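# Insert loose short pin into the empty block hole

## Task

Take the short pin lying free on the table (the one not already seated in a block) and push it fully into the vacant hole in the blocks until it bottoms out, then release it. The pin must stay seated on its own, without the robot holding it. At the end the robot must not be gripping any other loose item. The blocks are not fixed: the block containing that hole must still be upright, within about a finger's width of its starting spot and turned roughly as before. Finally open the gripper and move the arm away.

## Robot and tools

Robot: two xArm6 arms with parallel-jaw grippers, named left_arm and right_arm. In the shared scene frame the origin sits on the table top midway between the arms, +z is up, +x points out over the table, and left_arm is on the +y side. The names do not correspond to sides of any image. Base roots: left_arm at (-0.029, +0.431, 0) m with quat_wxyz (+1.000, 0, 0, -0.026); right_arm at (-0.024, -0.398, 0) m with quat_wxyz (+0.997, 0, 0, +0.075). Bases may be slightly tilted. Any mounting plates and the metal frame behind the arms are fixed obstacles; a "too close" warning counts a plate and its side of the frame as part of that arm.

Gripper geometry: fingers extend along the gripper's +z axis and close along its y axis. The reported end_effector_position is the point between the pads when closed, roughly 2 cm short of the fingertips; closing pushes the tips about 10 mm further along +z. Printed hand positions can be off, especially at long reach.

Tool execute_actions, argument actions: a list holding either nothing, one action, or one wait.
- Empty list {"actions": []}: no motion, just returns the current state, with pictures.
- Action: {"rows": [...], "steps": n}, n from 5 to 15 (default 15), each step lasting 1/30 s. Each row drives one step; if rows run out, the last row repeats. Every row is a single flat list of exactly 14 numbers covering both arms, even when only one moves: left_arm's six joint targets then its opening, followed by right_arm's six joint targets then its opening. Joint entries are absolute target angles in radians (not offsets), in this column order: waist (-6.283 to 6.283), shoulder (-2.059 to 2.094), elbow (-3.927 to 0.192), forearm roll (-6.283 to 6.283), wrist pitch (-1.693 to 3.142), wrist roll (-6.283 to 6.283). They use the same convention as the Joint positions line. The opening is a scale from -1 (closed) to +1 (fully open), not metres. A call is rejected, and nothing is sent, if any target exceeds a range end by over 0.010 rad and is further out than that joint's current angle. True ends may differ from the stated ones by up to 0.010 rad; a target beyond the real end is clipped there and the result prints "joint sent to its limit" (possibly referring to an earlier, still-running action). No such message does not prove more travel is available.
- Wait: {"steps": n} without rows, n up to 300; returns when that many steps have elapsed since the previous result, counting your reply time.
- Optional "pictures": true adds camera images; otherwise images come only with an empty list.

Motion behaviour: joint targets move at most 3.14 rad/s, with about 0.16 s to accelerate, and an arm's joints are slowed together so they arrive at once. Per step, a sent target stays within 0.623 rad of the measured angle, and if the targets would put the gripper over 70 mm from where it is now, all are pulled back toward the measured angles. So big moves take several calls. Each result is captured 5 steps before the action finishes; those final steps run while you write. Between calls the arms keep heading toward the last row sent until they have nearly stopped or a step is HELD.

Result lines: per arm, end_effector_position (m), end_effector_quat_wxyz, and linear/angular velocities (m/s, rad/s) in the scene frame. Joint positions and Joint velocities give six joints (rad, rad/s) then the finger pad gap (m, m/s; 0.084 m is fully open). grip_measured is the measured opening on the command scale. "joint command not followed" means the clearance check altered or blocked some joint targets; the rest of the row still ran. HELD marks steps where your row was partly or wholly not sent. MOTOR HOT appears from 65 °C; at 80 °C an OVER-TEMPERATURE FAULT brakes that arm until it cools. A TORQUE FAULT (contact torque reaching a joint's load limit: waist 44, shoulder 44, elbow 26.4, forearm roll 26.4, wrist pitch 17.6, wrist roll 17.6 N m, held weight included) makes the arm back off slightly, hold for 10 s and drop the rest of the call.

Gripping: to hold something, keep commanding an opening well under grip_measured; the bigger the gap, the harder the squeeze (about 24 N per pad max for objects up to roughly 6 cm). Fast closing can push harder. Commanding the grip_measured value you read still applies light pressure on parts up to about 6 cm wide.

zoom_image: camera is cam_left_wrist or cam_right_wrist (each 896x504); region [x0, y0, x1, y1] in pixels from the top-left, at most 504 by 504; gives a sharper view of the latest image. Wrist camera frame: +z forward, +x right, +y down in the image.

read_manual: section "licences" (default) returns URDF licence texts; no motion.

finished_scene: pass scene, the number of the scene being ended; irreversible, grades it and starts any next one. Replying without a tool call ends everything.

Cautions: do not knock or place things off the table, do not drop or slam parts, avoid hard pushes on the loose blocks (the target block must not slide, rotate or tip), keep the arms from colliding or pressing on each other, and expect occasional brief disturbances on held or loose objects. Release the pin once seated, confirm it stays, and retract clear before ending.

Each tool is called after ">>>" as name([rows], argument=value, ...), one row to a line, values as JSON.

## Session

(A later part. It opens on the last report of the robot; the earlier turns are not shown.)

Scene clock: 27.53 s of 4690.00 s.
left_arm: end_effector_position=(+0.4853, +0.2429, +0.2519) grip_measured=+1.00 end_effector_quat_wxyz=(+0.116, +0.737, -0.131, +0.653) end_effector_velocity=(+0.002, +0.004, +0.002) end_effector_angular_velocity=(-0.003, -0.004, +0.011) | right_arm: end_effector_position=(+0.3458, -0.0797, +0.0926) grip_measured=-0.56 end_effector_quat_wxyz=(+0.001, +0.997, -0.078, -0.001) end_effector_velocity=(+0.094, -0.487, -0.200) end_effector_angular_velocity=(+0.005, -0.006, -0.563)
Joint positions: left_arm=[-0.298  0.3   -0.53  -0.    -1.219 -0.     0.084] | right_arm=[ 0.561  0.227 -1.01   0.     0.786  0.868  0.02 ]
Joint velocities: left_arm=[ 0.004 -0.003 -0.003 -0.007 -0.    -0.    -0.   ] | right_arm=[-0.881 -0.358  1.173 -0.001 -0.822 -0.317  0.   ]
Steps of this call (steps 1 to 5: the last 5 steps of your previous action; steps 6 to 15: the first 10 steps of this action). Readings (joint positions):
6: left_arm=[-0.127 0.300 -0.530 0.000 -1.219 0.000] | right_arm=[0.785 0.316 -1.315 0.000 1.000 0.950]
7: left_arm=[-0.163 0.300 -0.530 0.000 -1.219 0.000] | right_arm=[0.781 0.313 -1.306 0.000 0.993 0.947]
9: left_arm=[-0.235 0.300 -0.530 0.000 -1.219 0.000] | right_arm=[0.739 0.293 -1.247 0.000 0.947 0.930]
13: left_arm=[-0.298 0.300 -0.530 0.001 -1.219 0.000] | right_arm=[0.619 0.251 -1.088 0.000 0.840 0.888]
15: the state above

>>> execute_actions([
  {"rows": [[-0.873,0.614,-0.53,0,-1.219,0,1, 0.4681,0.1874,-0.8837,0,0.6963,0.8331,-1]], "steps": 15},
])

>>> execute_actions([
  {"steps": 20},
], pictures=true)

Scene clock: 28.03 s of 4690.00 s.
left_arm: end_effector_position=(+0.4117, +0.1190, +0.1732) grip_measured=+1.00 end_effector_quat_wxyz=(+0.184, +0.757, -0.241, +0.578) end_effector_velocity=(-0.350, -0.403, -0.294) end_effector_angular_velocity=(+0.317, +0.447, -0.985) | right_arm: end_effector_position=(+0.3514, -0.1308, +0.0722) grip_measured=-0.56 end_effector_quat_wxyz=(-0.000, +0.994, -0.107, +0.000) end_effector_velocity=(-0.001, -0.004, -0.002) end_effector_angular_velocity=(-0.004, +0.005, -0.007)
Joint positions: left_arm=[-0.564  0.445 -0.53  -0.    -1.219 -0.     0.084] | right_arm=[ 0.469  0.187 -0.884 -0.     0.696  0.833  0.02 ]
Joint velocities: left_arm=[-0.982  0.54   0.007  0.002  0.001  0.    -0.   ] | right_arm=[-0.006  0.001  0.006 -0.001 -0.     0.001  0.   ]
Steps of this call (steps 1 to 5: the last 5 steps of your previous action; steps 6 to 15: the first 10 steps of this action). Readings (joint positions):
6: left_arm=[-0.299 0.300 -0.530 -0.000 -1.219 -0.000] | right_arm=[0.469 0.189 -0.885 0.000 0.700 0.834]
7: left_arm=[-0.307 0.304 -0.531 -0.001 -1.219 -0.000] | right_arm=[0.469 0.188 -0.886 -0.000 0.698 0.834]
9: left_arm=[-0.364 0.334 -0.533 -0.001 -1.220 -0.000] | right_arm=[0.470 0.187 -0.887 -0.000 0.696 0.833]
13: left_arm=[-0.498 0.409 -0.531 -0.000 -1.219 -0.000] | right_arm=[0.470 0.187 -0.885 -0.000 0.696 0.833]
15: the state above

Scene clock: 28.70 s of 4690.00 s.
left_arm: end_effector_position=(+0.2822, +0.0188, +0.0842) grip_measured=+1.00 end_effector_quat_wxyz=(+0.240, +0.754, -0.376, +0.482) end_effector_velocity=(-0.004, -0.001, -0.004) end_effector_angular_velocity=(+0.007, +0.006, -0.008) | right_arm: end_effector_position=(+0.3514, -0.1315, +0.0720) grip_measured=-0.56 end_effector_quat_wxyz=(+0.000, +0.994, -0.107, +0.000) end_effector_velocity=(+0.000, -0.000, -0.000) end_effector_angular_velocity=(-0.001, -0.000, +0.002)
Joint positions: left_arm=[-0.872  0.613 -0.53  -0.    -1.219 -0.     0.084] | right_arm=[ 0.468  0.187 -0.884 -0.     0.696  0.833  0.02 ]
Joint velocities: left_arm=[-0.007  0.006  0.001  0.001  0.001 -0.     0.   ] | right_arm=[-0.     0.001  0.    -0.001 -0.    -0.001 -0.   ]
Kept back: nothing.
Steps of this call (steps 1 to 5: the last 5 steps of your previous action; steps 6 to 20: the robot went on to your last target). Readings (joint positions):
1: left_arm=[-0.596 0.463 -0.530 0.000 -1.219 -0.000] | right_arm=[0.469 0.187 -0.884 -0.000 0.696 0.833]
2: left_arm=[-0.629 0.481 -0.530 0.000 -1.219 -0.000] | right_arm=[0.469 0.187 -0.884 -0.000 0.696 0.833]
4: left_arm=[-0.695 0.517 -0.530 0.000 -1.219 0.000] | right_arm=[0.469 0.187 -0.884 -0.000 0.696 0.833]
8: left_arm=[-0.825 0.588 -0.530 0.000 -1.219 0.000] | right_arm=[0.468 0.187 -0.884 -0.000 0.696 0.833]
20: the state above

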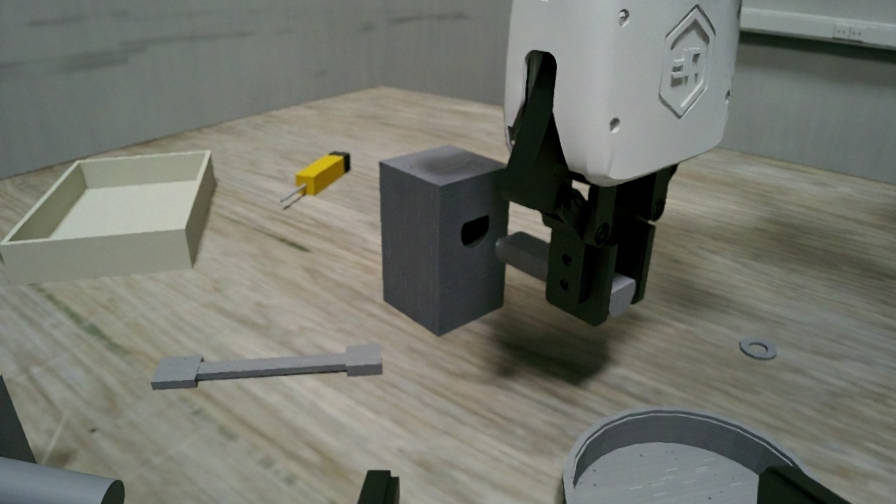

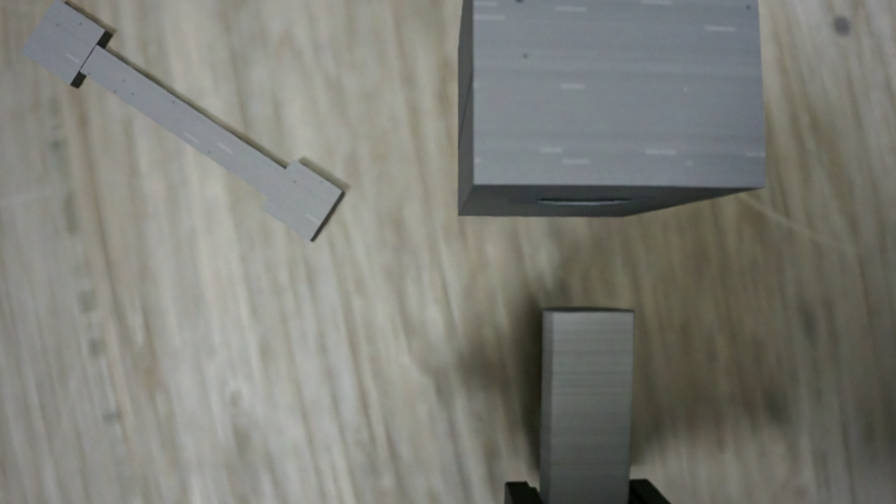

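>>> zoom_image(camera="cam_left_wrist", region=[370, 140, 660, 340])

>>> zoom_image(camera="cam_right_wrist", region=[450, 160, 780, 340])

Region (370, 140, 660, 340) of cam_left_wrist's 896x504 image, scaled by 1.738, with more detail than that image has; it fills the top 348 rows of this view, and the rest is white.

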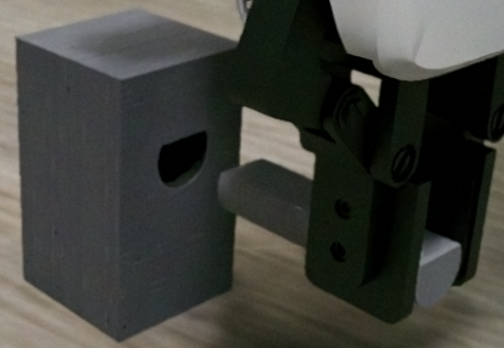

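Region (450, 160, 780, 340) of cam_right_wrist's 896x504 image, scaled by 1.527, with more detail than that image has; it fills the top 275 rows of this view, and the rest is white.

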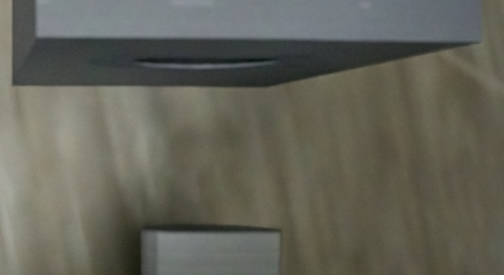

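>>> execute_actions([
  {"rows": [[-0.873,0.614,-0.53,0,-1.219,0,1, 0.4652,0.1907,-0.8885,0,0.6978,0.8277,-1],[-0.873,0.614,-0.53,0,-1.219,0,1, 0.4609,0.1957,-0.8958,0,0.7000,0.8197,-1],[-0.873,0.614,-0.53,0,-1.219,0,1, 0.4566,0.2007,-0.9030,0,0.7023,0.8116,-1],[-0.873,0.614,-0.53,0,-1.219,0,1, 0.4523,0.2057,-0.9102,0,0.7045,0.8036,-1],[-0.873,0.614,-0.53,0,-1.219,0,1, 0.4480,0.2107,-0.9174,0,0.7067,0.7955,-1],[-0.873,0.614,-0.53,0,-1.219,0,1, 0.4437,0.2157,-0.9247,0,0.7090,0.7875,-1],[-0.873,0.614,-0.53,0,-1.219,0,1, 0.4408,0.2190,-0.9295,0,0.7105,0.7821,-1],[-0.873,0.614,-0.53,0,-1.219,0,1, 0.4394,0.2207,-0.9319,0,0.7112,0.7794,-1]], "steps": 15},
])

>>> execute_actions([
  {"steps": 10},
], pictures=true)

>>> zoom_image(camera="cam_left_wrist", region=[420, 180, 620, 320])

Scene clock: 30.37 s of 4690.00 s.
left_arm: end_effector_position=(+0.2815, +0.0185, +0.0837) grip_measured=+1.00 end_effector_quat_wxyz=(+0.240, +0.755, -0.377, +0.481) end_effector_velocity=(+0.000, +0.000, -0.000) end_effector_angular_velocity=(-0.000, +0.001, +0.001) | right_arm: end_effector_position=(+0.3684, -0.1356, +0.0726) grip_measured=-0.56 end_effector_quat_wxyz=(-0.000, +0.995, -0.096, +0.000) end_effector_velocity=(+0.020, -0.006, -0.000) end_effector_angular_velocity=(-0.001, +0.002, +0.031)
Joint positions: left_arm=[-0.873  0.614 -0.53  -0.    -1.219  0.     0.084] | right_arm=[ 0.44   0.219 -0.93  -0.     0.71   0.783  0.02 ]
Joint velocities: left_arm=[ 0.001  0.     0.001 -0.     0.    -0.001  0.   ] | right_arm=[-0.035  0.04  -0.056 -0.     0.019 -0.065 -0.   ]
Steps of this call (steps 1 to 15: the robot went on to your last target; steps 16 to 40: nothing new was sent; steps 41 to 50: the first 10 steps of this action). Readings (joint positions):
41: left_arm=[-0.873 0.614 -0.530 0.000 -1.219 -0.000] | right_arm=[0.468 0.188 -0.884 0.000 0.696 0.833]
42: left_arm=[-0.873 0.614 -0.530 -0.000 -1.219 -0.000] | right_arm=[0.467 0.189 -0.886 0.000 0.697 0.830]
44: left_arm=[-0.873 0.614 -0.530 0.000 -1.219 0.000] | right_arm=[0.462 0.195 -0.895 0.000 0.700 0.820]
48: left_arm=[-0.873 0.614 -0.530 -0.000 -1.219 0.000] | right_arm=[0.445 0.214 -0.922 -0.000 0.708 0.791]
50: the state above

Scene clock: 30.70 s of 4690.00 s.
left_arm: end_effector_position=(+0.2815, +0.0185, +0.0837) grip_measured=+1.00 end_effector_quat_wxyz=(+0.240, +0.755, -0.377, +0.481) end_effector_velocity=(+0.001, -0.000, +0.000) end_effector_angular_velocity=(-0.000, -0.001, -0.000) | right_arm: end_effector_position=(+0.3688, -0.1356, +0.0725) grip_measured=-0.56 end_effector_quat_wxyz=(+0.000, +0.995, -0.095, -0.000) end_effector_velocity=(+0.000, -0.000, -0.001) end_effector_angular_velocity=(-0.000, +0.001, -0.000)
Joint positions: left_arm=[-0.873  0.614 -0.53   0.    -1.219 -0.     0.084] | right_arm=[ 0.44   0.221 -0.932  0.     0.711  0.779  0.02 ]
Joint velocities: left_arm=[ 0.     0.    -0.002  0.     0.     0.001  0.   ] | right_arm=[-0.001  0.002 -0.001  0.001  0.001 -0.001  0.   ]
Kept back: nothing.
Steps of this call (steps 1 to 5: the last 5 steps of your previous action; steps 6 to 10: the robot went on to your last target). Readings (joint positions):
1: left_arm=[-0.873 0.614 -0.530 -0.000 -1.219 0.000] | right_arm=[0.439 0.220 -0.931 -0.000 0.711 0.781]
2: left_arm=[-0.873 0.614 -0.530 -0.000 -1.219 0.000] | right_arm=[0.439 0.220 -0.931 -0.000 0.711 0.780]
4: left_arm=[-0.873 0.614 -0.530 -0.000 -1.219 -0.000] | right_arm=[0.440 0.221 -0.932 0.000 0.711 0.780]
8: left_arm=[-0.873 0.614 -0.530 -0.000 -1.219 -0.000] | right_arm=[0.440 0.221 -0.932 0.000 0.711 0.779]
10: the state above

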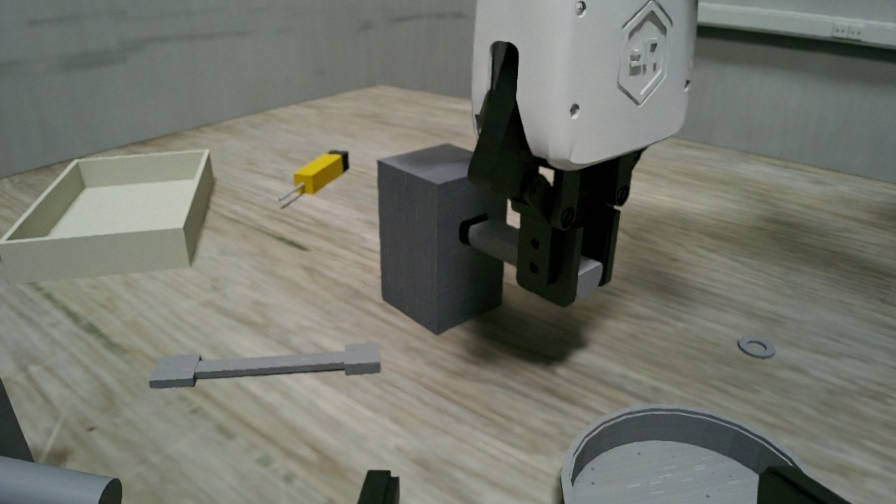

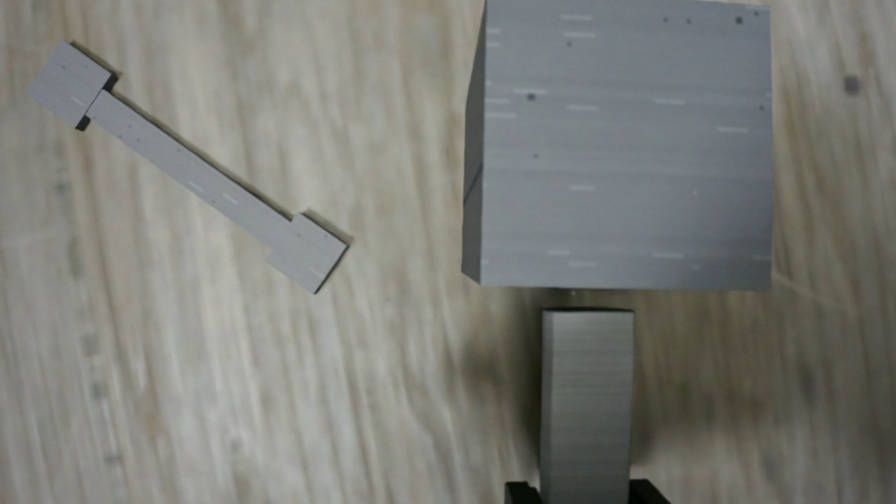

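Region (420, 180, 620, 320) of cam_left_wrist's 896x504 image, scaled by 2.520, with more detail than that image has; it fills the top 353 rows of this view, and the rest is white.

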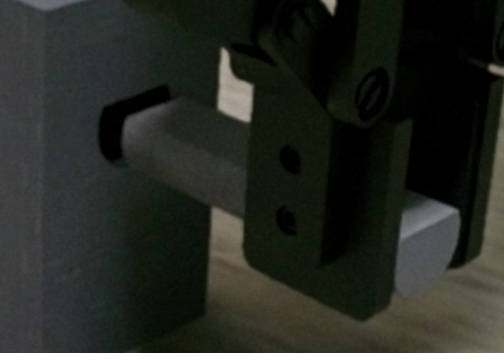

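>>> execute_actions([
  {"rows": [[-0.873,0.614,-0.53,0,-1.219,0,1, 0.4383,0.2193,-0.9299,0,0.7106,0.7783,-1],[-0.873,0.614,-0.53,0,-1.219,0,1, 0.4383,0.2193,-0.9299,0,0.7106,0.7783,-1],[-0.873,0.614,-0.53,0,-1.219,0,1, 0.4383,0.2193,-0.9299,0,0.7106,0.7783,-1],[-0.873,0.614,-0.53,0,-1.219,0,1, 0.43714,0.22095,-0.93224,0,0.71129,0.77714,-1],[-0.873,0.614,-0.53,0,-1.219,0,1, 0.43598,0.22259,-0.93457,0,0.71198,0.77598,-1],[-0.873,0.614,-0.53,0,-1.219,0,1, 0.43482,0.22424,-0.93691,0,0.71267,0.77482,-1],[-0.873,0.614,-0.53,0,-1.219,0,1, 0.43366,0.22588,-0.93924,0,0.71336,0.77366,-1],[-0.873,0.614,-0.53,0,-1.219,0,1, 0.4325,0.22753,-0.94158,0,0.71405,0.7725,-1],[-0.873,0.614,-0.53,0,-1.219,0,1, 0.43134,0.22917,-0.94391,0,0.71474,0.77134,-1],[-0.873,0.614,-0.53,0,-1.219,0,1, 0.43018,0.23082,-0.94625,0,0.71543,0.77018,-1],[-0.873,0.614,-0.53,0,-1.219,0,1, 0.42902,0.23246,-0.94858,0,0.71612,0.76902,-1],[-0.873,0.614,-0.53,0,-1.219,0,1, 0.42786,0.23411,-0.95092,0,0.71681,0.76786,-1],[-0.873,0.614,-0.53,0,-1.219,0,1, 0.4267,0.23575,-0.95325,0,0.7175,0.7667,-1],[-0.873,0.614,-0.53,0,-1.219,0,1, 0.42554,0.2374,-0.95559,0,0.71819,0.76554,-1],[-0.873,0.614,-0.53,0,-1.219,0,1, 0.42438,0.23904,-0.95792,0,0.71888,0.76438,-1]], "steps": 15},
])

>>> execute_actions([
  {"steps": 12},
], pictures=true)

>>> zoom_image(camera="cam_left_wrist", region=[420, 180, 620, 320])

Scene clock: 32.17 s of 4690.00 s.
left_arm: end_effector_position=(+0.2815, +0.0185, +0.0837) grip_measured=+1.00 end_effector_quat_wxyz=(+0.240, +0.755, -0.377, +0.481) end_effector_velocity=(+0.000, -0.000, +0.001) end_effector_angular_velocity=(-0.002, -0.000, +0.000) | right_arm: end_effector_position=(+0.3727, -0.1370, +0.0726) grip_measured=-0.56 end_effector_quat_wxyz=(-0.000, +0.995, -0.095, +0.000) end_effector_velocity=(+0.023, -0.004, -0.001) end_effector_angular_velocity=(-0.000, +0.002, +0.000)
Joint positions: left_arm=[-0.873  0.614 -0.53  -0.    -1.219 -0.     0.084] | right_arm=[ 0.433  0.227 -0.941 -0.     0.714  0.773  0.02 ]
Joint velocities: left_arm=[-0.    -0.002  0.001  0.     0.    -0.001  0.   ] | right_arm=[-0.034  0.052 -0.069  0.001  0.02  -0.036  0.   ]
Steps of this call (steps 1 to 15: the robot went on to your last target; steps 16 to 34: nothing new was sent; steps 35 to 44: the first 10 steps of this action). Readings (joint positions):
35: left_arm=[-0.873 0.614 -0.530 -0.000 -1.219 0.000] | right_arm=[0.439 0.221 -0.932 -0.000 0.711 0.779]
36: left_arm=[-0.873 0.614 -0.530 -0.000 -1.219 -0.000] | right_arm=[0.439 0.220 -0.931 -0.000 0.711 0.779]
38: left_arm=[-0.873 0.614 -0.530 -0.000 -1.219 -0.000] | right_arm=[0.438 0.220 -0.930 0.000 0.711 0.778]
42: left_arm=[-0.873 0.614 -0.530 0.000 -1.219 0.000] | right_arm=[0.435 0.224 -0.937 0.000 0.713 0.775]
44: the state above

Scene clock: 32.57 s of 4690.00 s.
left_arm: end_effector_position=(+0.2815, +0.0185, +0.0837) grip_measured=+1.00 end_effector_quat_wxyz=(+0.240, +0.755, -0.377, +0.481) end_effector_velocity=(-0.000, +0.001, -0.001) end_effector_angular_velocity=(+0.001, +0.002, +0.001) | right_arm: end_effector_position=(+0.3782, -0.1381, +0.0725) grip_measured=-0.56 end_effector_quat_wxyz=(+0.000, +0.995, -0.095, -0.000) end_effector_velocity=(-0.000, +0.000, -0.000) end_effector_angular_velocity=(-0.001, +0.001, +0.001)
Joint positions: left_arm=[-0.873  0.614 -0.53  -0.    -1.219  0.     0.084] | right_arm=[ 0.424  0.239 -0.958  0.     0.719  0.764  0.02 ]
Joint velocities: left_arm=[ 0.001  0.001  0.001 -0.     0.    -0.001 -0.   ] | right_arm=[ 0.001  0.001 -0.    -0.001  0.     0.001 -0.   ]
Kept back: nothing.
Steps of this call (steps 1 to 5: the last 5 steps of your previous action; steps 6 to 12: the robot went on to your last target). Readings (joint positions):
1: left_arm=[-0.873 0.614 -0.530 0.000 -1.219 -0.000] | right_arm=[0.431 0.229 -0.944 -0.000 0.715 0.772]
2: left_arm=[-0.873 0.614 -0.530 0.000 -1.219 0.000] | right_arm=[0.430 0.231 -0.946 -0.000 0.715 0.770]
4: left_arm=[-0.873 0.614 -0.530 0.000 -1.219 -0.000] | right_arm=[0.428 0.234 -0.951 -0.000 0.717 0.768]
8: left_arm=[-0.873 0.614 -0.530 0.000 -1.219 0.000] | right_arm=[0.425 0.239 -0.957 -0.000 0.719 0.765]
12: the state above

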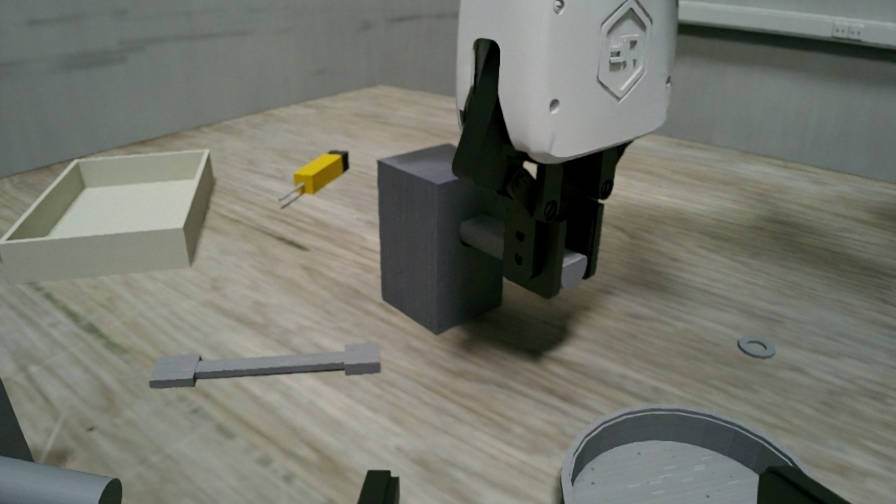

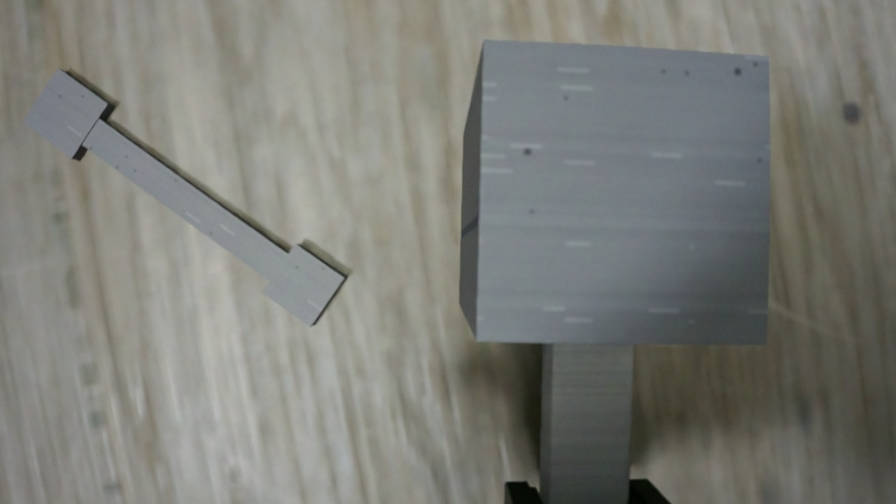

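Region (420, 180, 620, 320) of cam_left_wrist's 896x504 image, scaled by 2.520, with more detail than that image has; it fills the top 353 rows of this view, and the rest is white.

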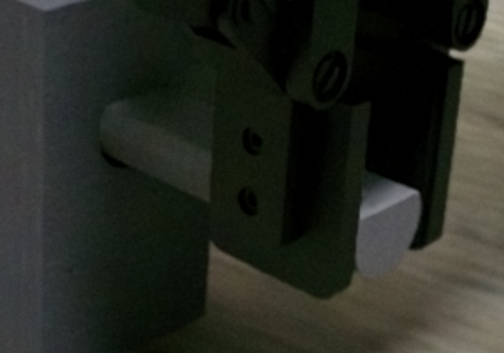

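>>> execute_actions([
  {"rows": [[-0.873,0.614,-0.53,0,-1.219,0,1, 0.42305,0.24102,-0.96067,0,0.71966,0.76305,-1],[-0.873,0.614,-0.53,0,-1.219,0,1, 0.42173,0.24299,-0.96343,0,0.72043,0.76173,-1],[-0.873,0.614,-0.53,0,-1.219,0,1, 0.4204,0.24497,-0.96618,0,0.72121,0.7604,-1],[-0.873,0.614,-0.53,0,-1.219,0,1, 0.41907,0.24695,-0.96894,0,0.72199,0.75907,-1],[-0.873,0.614,-0.53,0,-1.219,0,1, 0.41775,0.24893,-0.97169,0,0.72277,0.75775,-1],[-0.873,0.614,-0.53,0,-1.219,0,1, 0.41642,0.2509,-0.97444,0,0.72354,0.75642,-1],[-0.873,0.614,-0.53,0,-1.219,0,1, 0.41509,0.25288,-0.9772,0,0.72432,0.75509,-1],[-0.873,0.614,-0.53,0,-1.219,0,1, 0.41376,0.25486,-0.97995,0,0.7251,0.75376,-1],[-0.873,0.614,-0.53,0,-1.219,0,1, 0.41244,0.25683,-0.98271,0,0.72587,0.75244,-1],[-0.873,0.614,-0.53,0,-1.219,0,1, 0.41111,0.25881,-0.98546,0,0.72665,0.75111,-1],[-0.873,0.614,-0.53,0,-1.219,0,1, 0.40978,0.26079,-0.98821,0,0.72743,0.74978,-1],[-0.873,0.614,-0.53,0,-1.219,0,1, 0.40846,0.26276,-0.99097,0,0.7282,0.74846,-1],[-0.873,0.614,-0.53,0,-1.219,0,1, 0.40713,0.26474,-0.99372,0,0.72898,0.74713,-1],[-0.873,0.614,-0.53,0,-1.219,0,1, 0.4058,0.26672,-0.99648,0,0.72976,0.7458,-1],[-0.873,0.614,-0.53,0,-1.219,0,1, 0.40447,0.2687,-0.99923,0,0.73053,0.74447,-1]], "steps": 15},
])

>>> execute_actions([
  {"steps": 10},
], pictures=true)

Scene clock: 33.70 s of 4690.00 s.
left_arm: end_effector_position=(+0.2815, +0.0185, +0.0837) grip_measured=+1.00 end_effector_quat_wxyz=(+0.240, +0.755, -0.377, +0.481) end_effector_velocity=(-0.000, +0.000, -0.000) end_effector_angular_velocity=(+0.001, +0.000, -0.000) | right_arm: end_effector_position=(+0.3855, -0.1394, +0.0724) grip_measured=-0.56 end_effector_quat_wxyz=(-0.000, +0.995, -0.095, +0.000) end_effector_velocity=(+0.027, -0.005, -0.001) end_effector_angular_velocity=(-0.000, +0.001, -0.000)
Joint positions: left_arm=[-0.873  0.614 -0.53  -0.    -1.219  0.     0.084] | right_arm=[ 0.414  0.255 -0.98  -0.     0.725  0.754  0.02 ]
Joint velocities: left_arm=[ 0.     0.001  0.     0.     0.     0.    -0.   ] | right_arm=[-0.039  0.06  -0.082  0.001  0.023 -0.04  -0.   ]
Steps of this call (steps 1 to 24: the robot went on to your last target; steps 25 to 34: the first 10 steps of this action). Readings (joint positions):
25: left_arm=[-0.873 0.614 -0.530 0.000 -1.219 -0.000] | right_arm=[0.424 0.239 -0.958 0.000 0.719 0.764]
26: left_arm=[-0.873 0.614 -0.530 0.000 -1.219 0.000] | right_arm=[0.424 0.240 -0.959 0.000 0.719 0.764]
28: left_arm=[-0.873 0.614 -0.530 -0.000 -1.219 -0.000] | right_arm=[0.422 0.243 -0.963 0.000 0.720 0.762]
32: left_arm=[-0.873 0.614 -0.530 0.000 -1.219 -0.000] | right_arm=[0.417 0.251 -0.974 -0.000 0.723 0.757]
34: the state above

Scene clock: 34.03 s of 4690.00 s.
left_arm: end_effector_position=(+0.2815, +0.0185, +0.0837) grip_measured=+1.00 end_effector_quat_wxyz=(+0.240, +0.755, -0.377, +0.481) end_effector_velocity=(-0.000, -0.000, +0.001) end_effector_angular_velocity=(-0.001, -0.000, -0.001) | right_arm: end_effector_position=(+0.3919, -0.1408, +0.0722) grip_measured=-0.56 end_effector_quat_wxyz=(+0.000, +0.995, -0.095, -0.000) end_effector_velocity=(+0.000, +0.000, -0.000) end_effector_angular_velocity=(-0.001, +0.001, +0.004)
Joint positions: left_arm=[-0.873  0.614 -0.53   0.    -1.219 -0.     0.084] | right_arm=[ 0.405  0.269 -0.999 -0.     0.73   0.745  0.02 ]
Joint velocities: left_arm=[-0.001 -0.002  0.001  0.     0.    -0.    -0.   ] | right_arm=[ 0.     0.003 -0.003 -0.     0.002 -0.003 -0.   ]
Kept back: nothing.
Steps of this call (steps 1 to 5: the last 5 steps of your previous action; steps 6 to 10: the robot went on to your last target). Readings (joint positions):
1: left_arm=[-0.873 0.614 -0.530 0.000 -1.219 0.000] | right_arm=[0.413 0.257 -0.982 -0.000 0.726 0.753]
2: left_arm=[-0.873 0.614 -0.530 -0.000 -1.219 -0.000] | right_arm=[0.411 0.259 -0.985 -0.000 0.727 0.751]
4: left_arm=[-0.873 0.614 -0.530 0.000 -1.219 0.000] | right_arm=[0.409 0.262 -0.991 -0.000 0.728 0.749]
8: left_arm=[-0.873 0.614 -0.530 0.000 -1.219 -0.000] | right_arm=[0.405 0.268 -0.998 -0.000 0.730 0.745]
10: the state above

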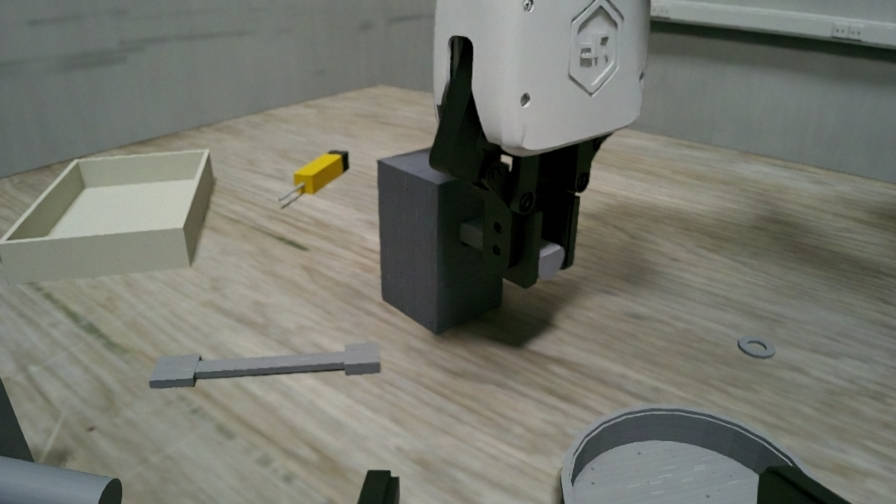

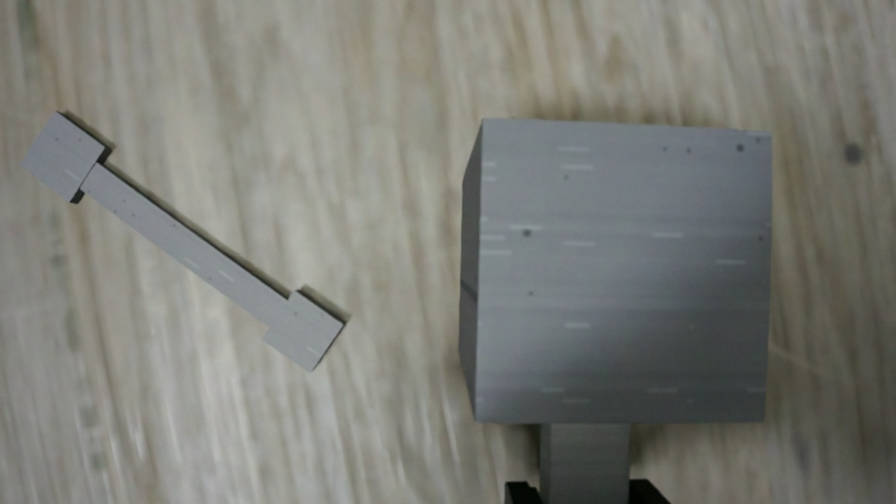

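>>> execute_actions([
  {"rows": [[-0.873,0.614,-0.53,0,-1.219,0,1, 0.40379,0.26976,-1.00078,0,0.73102,0.74379,-1],[-0.873,0.614,-0.53,0,-1.219,0,1, 0.40312,0.27082,-1.00232,0,0.7315,0.74312,-1],[-0.873,0.614,-0.53,0,-1.219,0,1, 0.40244,0.27188,-1.00387,0,0.73199,0.74244,-1],[-0.873,0.614,-0.53,0,-1.219,0,1, 0.40177,0.27295,-1.00542,0,0.73247,0.74177,-1],[-0.873,0.614,-0.53,0,-1.219,0,1, 0.40109,0.27401,-1.00696,0,0.73296,0.74109,-1],[-0.873,0.614,-0.53,0,-1.219,0,1, 0.40042,0.27507,-1.00851,0,0.73344,0.74042,-1],[-0.873,0.614,-0.53,0,-1.219,0,1, 0.39974,0.27613,-1.01006,0,0.73393,0.73974,-1],[-0.873,0.614,-0.53,0,-1.219,0,1, 0.39906,0.27719,-1.0116,0,0.73441,0.73906,-1],[-0.873,0.614,-0.53,0,-1.219,0,1, 0.39839,0.27825,-1.01315,0,0.7349,0.73839,-1],[-0.873,0.614,-0.53,0,-1.219,0,1, 0.39771,0.27931,-1.0147,0,0.73538,0.73771,-1]], "steps": 12},
])

>>> execute_actions([
  {"steps": 10},
], pictures=true)

Scene clock: 34.80 s of 4690.00 s.
left_arm: end_effector_position=(+0.2815, +0.0185, +0.0837) grip_measured=+1.00 end_effector_quat_wxyz=(+0.240, +0.755, -0.377, +0.481) end_effector_velocity=(+0.001, +0.000, +0.001) end_effector_angular_velocity=(-0.001, -0.001, +0.001) | right_arm: end_effector_position=(+0.3944, -0.1412, +0.0722) grip_measured=-0.56 end_effector_quat_wxyz=(-0.000, +0.995, -0.095, +0.000) end_effector_velocity=(+0.015, -0.003, -0.000) end_effector_angular_velocity=(+0.000, +0.001, -0.002)
Joint positions: left_arm=[-0.873  0.614 -0.53  -0.    -1.219 -0.     0.084] | right_arm=[ 0.401  0.274 -1.007 -0.     0.733  0.741  0.02 ]
Joint velocities: left_arm=[ 0.002 -0.001 -0.     0.    -0.     0.    -0.   ] | right_arm=[-0.021  0.032 -0.046  0.001  0.014 -0.019  0.   ]
Steps of this call (steps 1 to 16: the robot went on to your last target; steps 17 to 23: the first 7 steps of this action). Readings (joint positions):
17: left_arm=[-0.873 0.614 -0.530 0.000 -1.219 -0.000] | right_arm=[0.404 0.269 -0.999 0.000 0.731 0.744]
18: left_arm=[-0.873 0.614 -0.530 0.000 -1.219 -0.000] | right_arm=[0.404 0.269 -1.000 0.000 0.731 0.744]
20: left_arm=[-0.873 0.614 -0.530 0.000 -1.219 0.000] | right_arm=[0.403 0.271 -1.002 0.000 0.732 0.743]
23: the state above

Scene clock: 35.13 s of 4690.00 s.
left_arm: end_effector_position=(+0.2815, +0.0185, +0.0837) grip_measured=+1.00 end_effector_quat_wxyz=(+0.240, +0.755, -0.377, +0.481) end_effector_velocity=(-0.001, -0.000, -0.001) end_effector_angular_velocity=(+0.001, +0.000, -0.002) | right_arm: end_effector_position=(+0.3967, -0.1416, +0.0721) grip_measured=-0.56 end_effector_quat_wxyz=(+0.000, +0.995, -0.095, -0.000) end_effector_velocity=(+0.000, +0.000, +0.000) end_effector_angular_velocity=(-0.000, -0.000, +0.002)
Joint positions: left_arm=[-0.873  0.614 -0.53   0.    -1.219 -0.     0.084] | right_arm=[ 0.398  0.279 -1.014  0.     0.736  0.738  0.02 ]
Joint velocities: left_arm=[-0.001  0.001  0.001 -0.     0.     0.001  0.   ] | right_arm=[ 0.     0.    -0.    -0.     0.    -0.001  0.   ]
Kept back: nothing.
Steps of this call (steps 1 to 5: the last 5 steps of your previous action; steps 6 to 10: the robot went on to your last target). Readings (joint positions):
1: left_arm=[-0.873 0.614 -0.530 0.000 -1.219 -0.000] | right_arm=[0.401 0.275 -1.008 0.000 0.734 0.741]
2: left_arm=[-0.873 0.614 -0.530 -0.000 -1.219 0.000] | right_arm=[0.400 0.276 -1.009 0.000 0.734 0.740]
4: left_arm=[-0.873 0.614 -0.530 -0.000 -1.219 -0.000] | right_arm=[0.399 0.278 -1.012 0.000 0.735 0.739]
8: left_arm=[-0.873 0.614 -0.530 -0.000 -1.219 -0.000] | right_arm=[0.398 0.279 -1.014 0.000 0.736 0.738]
10: the state above

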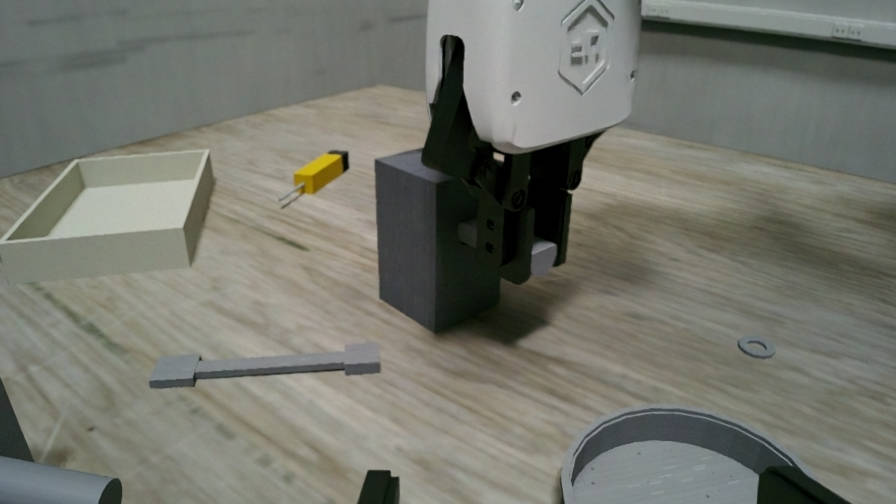

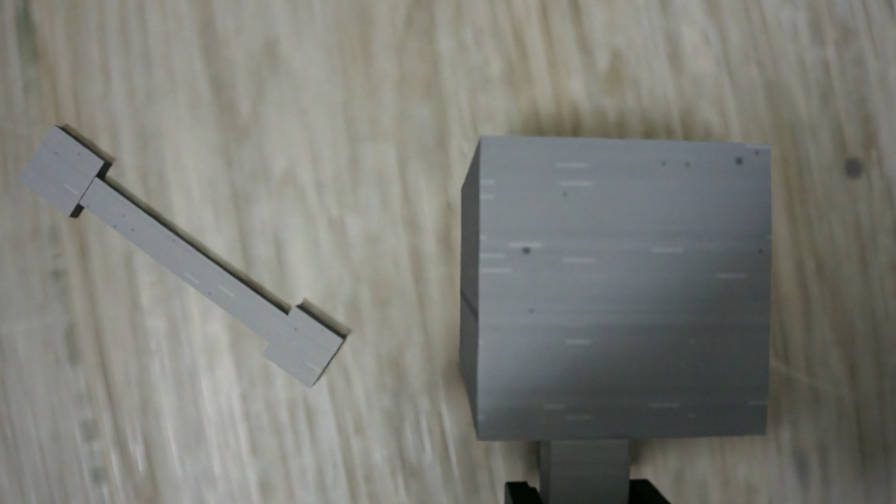

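>>> execute_actions([
  {"rows": [[-0.873,0.614,-0.53,0,-1.219,0,1, 0.39771,0.27931,-1.0147,0,0.73538,0.73771,0.3]], "steps": 10},
])

>>> execute_actions([
  {"rows": [[-0.873,0.45,-0.53,0,-1.219,0,1, 0.39771,0.1339,-1.102,0,0.9681,0.73771,0.3]], "steps": 15},
])

>>> execute_actions([
  {"steps": 8},
], pictures=true)

Scene clock: 35.53 s of 4690.00 s.
left_arm: end_effector_position=(+0.2815, +0.0185, +0.0837) grip_measured=+1.00 end_effector_quat_wxyz=(+0.240, +0.755, -0.377, +0.481) end_effector_velocity=(-0.000, -0.001, +0.002) end_effector_angular_velocity=(-0.002, -0.002, -0.001) | right_arm: end_effector_position=(+0.3976, -0.1416, +0.0727) grip_measured=+0.09 end_effector_quat_wxyz=(-0.000, +0.995, -0.095, +0.001) end_effector_velocity=(-0.002, -0.000, -0.002) end_effector_angular_velocity=(-0.004, +0.006, +0.003)
Joint positions: left_arm=[-0.873  0.614 -0.53  -0.    -1.219 -0.     0.084] | right_arm=[ 0.397  0.279 -1.016 -0.     0.735  0.738  0.048]
Joint velocities: left_arm=[-0.001 -0.003 -0.001 -0.     0.     0.    -0.   ] | right_arm=[ 0.002  0.002  0.003 -0.     0.002 -0.001  0.183]
Steps of this call (steps 1 to 7: the robot went on to your last target; steps 8 to 12: the first 5 steps of this action). Readings (joint positions):
8: left_arm=[-0.873 0.614 -0.530 -0.000 -1.219 -0.000] | right_arm=[0.398 0.279 -1.015 -0.000 0.735 0.738]
9: left_arm=[-0.873 0.614 -0.530 0.000 -1.219 -0.000] | right_arm=[0.397 0.279 -1.015 -0.000 0.735 0.738]
11: left_arm=[-0.873 0.614 -0.530 0.000 -1.219 0.000] | right_arm=[0.397 0.279 -1.016 -0.000 0.735 0.738]
12: the state above

Scene clock: 36.03 s of 4690.00 s.
left_arm: end_effector_position=(+0.2958, -0.0003, +0.1719) grip_measured=+1.00 end_effector_quat_wxyz=(+0.271, +0.712, -0.355, +0.542) end_effector_velocity=(-0.017, +0.021, -0.056) end_effector_angular_velocity=(+0.110, +0.083, -0.002) | right_arm: end_effector_position=(+0.4007, -0.1393, +0.1653) grip_measured=+0.29 end_effector_quat_wxyz=(-0.005, +0.995, -0.095, +0.007) end_effector_velocity=(-0.061, -0.037, -0.066) end_effector_angular_velocity=(-0.131, +0.219, -0.003)
Joint positions: left_arm=[-0.873  0.449 -0.531 -0.    -1.22   0.     0.084] | right_arm=[ 0.398  0.129 -1.108 -0.     0.961  0.738  0.056]
Joint velocities: left_arm=[-0.001  0.047  0.069  0.001  0.021 -0.     0.   ] | right_arm=[-0.001  0.033  0.098  0.003  0.125  0.001 -0.   ]
Steps of this call (steps 1 to 5: the last 5 steps of your previous action; steps 6 to 15: the first 10 steps of this action). Readings (joint positions):
6: left_arm=[-0.873 0.613 -0.530 -0.000 -1.219 -0.000] | right_arm=[0.398 0.279 -1.015 -0.000 0.736 0.738]
7: left_arm=[-0.873 0.607 -0.529 0.000 -1.218 -0.000] | right_arm=[0.398 0.275 -1.017 -0.000 0.747 0.738]
9: left_arm=[-0.873 0.549 -0.525 0.000 -1.217 -0.000] | right_arm=[0.398 0.239 -1.035 0.000 0.815 0.738]
13: left_arm=[-0.873 0.449 -0.536 -0.000 -1.221 0.000] | right_arm=[0.398 0.137 -1.106 -0.000 0.947 0.738]
15: the state above

Scene clock: 36.30 s of 4690.00 s.
left_arm: end_effector_position=(+0.2952, +0.0003, +0.1697) grip_measured=+1.00 end_effector_quat_wxyz=(+0.270, +0.713, -0.356, +0.541) end_effector_velocity=(+0.001, -0.001, +0.005) end_effector_angular_velocity=(-0.009, -0.006, +0.001) | right_arm: end_effector_position=(+0.3965, -0.1419, +0.1591) grip_measured=+0.29 end_effector_quat_wxyz=(+0.001, +0.995, -0.095, -0.001) end_effector_velocity=(+0.006, +0.004, +0.011) end_effector_angular_velocity=(+0.014, -0.023, +0.000)
Joint positions: left_arm=[-0.873  0.451 -0.53   0.    -1.219 -0.     0.084] | right_arm=[ 0.398  0.135 -1.101  0.     0.968  0.738  0.056]
Joint velocities: left_arm=[ 0.001 -0.006 -0.003  0.    -0.002 -0.     0.   ] | right_arm=[ 0.001 -0.01  -0.015  0.001 -0.002  0.     0.   ]
Kept back: nothing.
Steps of this call (steps 1 to 5: the last 5 steps of your previous action; steps 6 to 8: the robot went on to your last target). Readings (joint positions):
1: left_arm=[-0.873 0.450 -0.530 0.000 -1.219 -0.000] | right_arm=[0.398 0.131 -1.104 -0.000 0.965 0.738]
2: left_arm=[-0.873 0.451 -0.529 0.000 -1.219 -0.000] | right_arm=[0.398 0.134 -1.101 0.000 0.967 0.738]
4: left_arm=[-0.873 0.452 -0.529 0.000 -1.219 -0.000] | right_arm=[0.398 0.136 -1.098 0.000 0.968 0.738]
8: the state above

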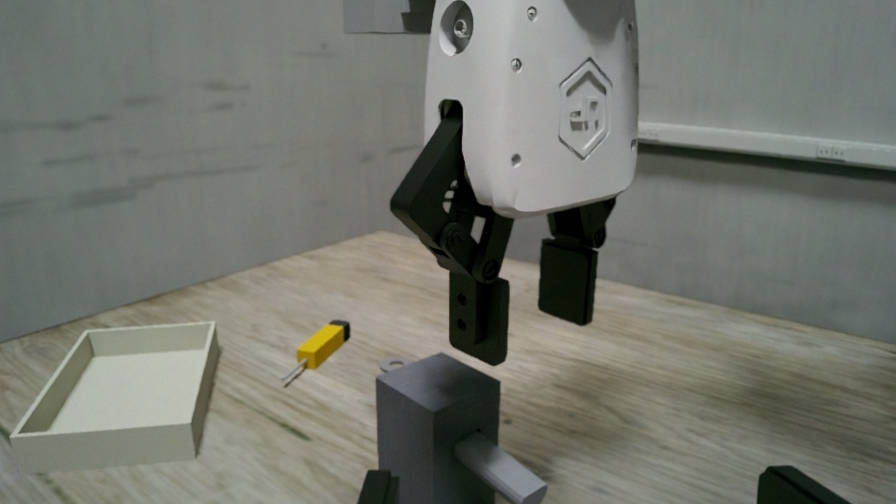

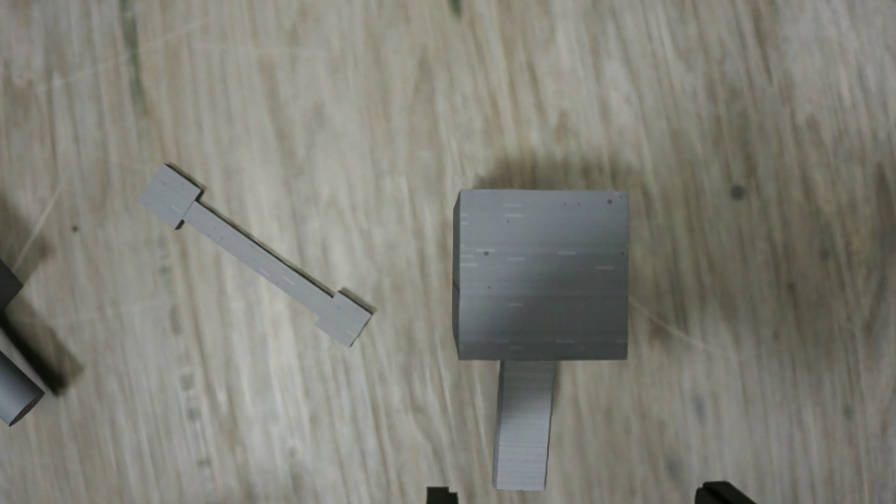

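>>> finished_scene(scene=1)

The scene is finished: the task was done.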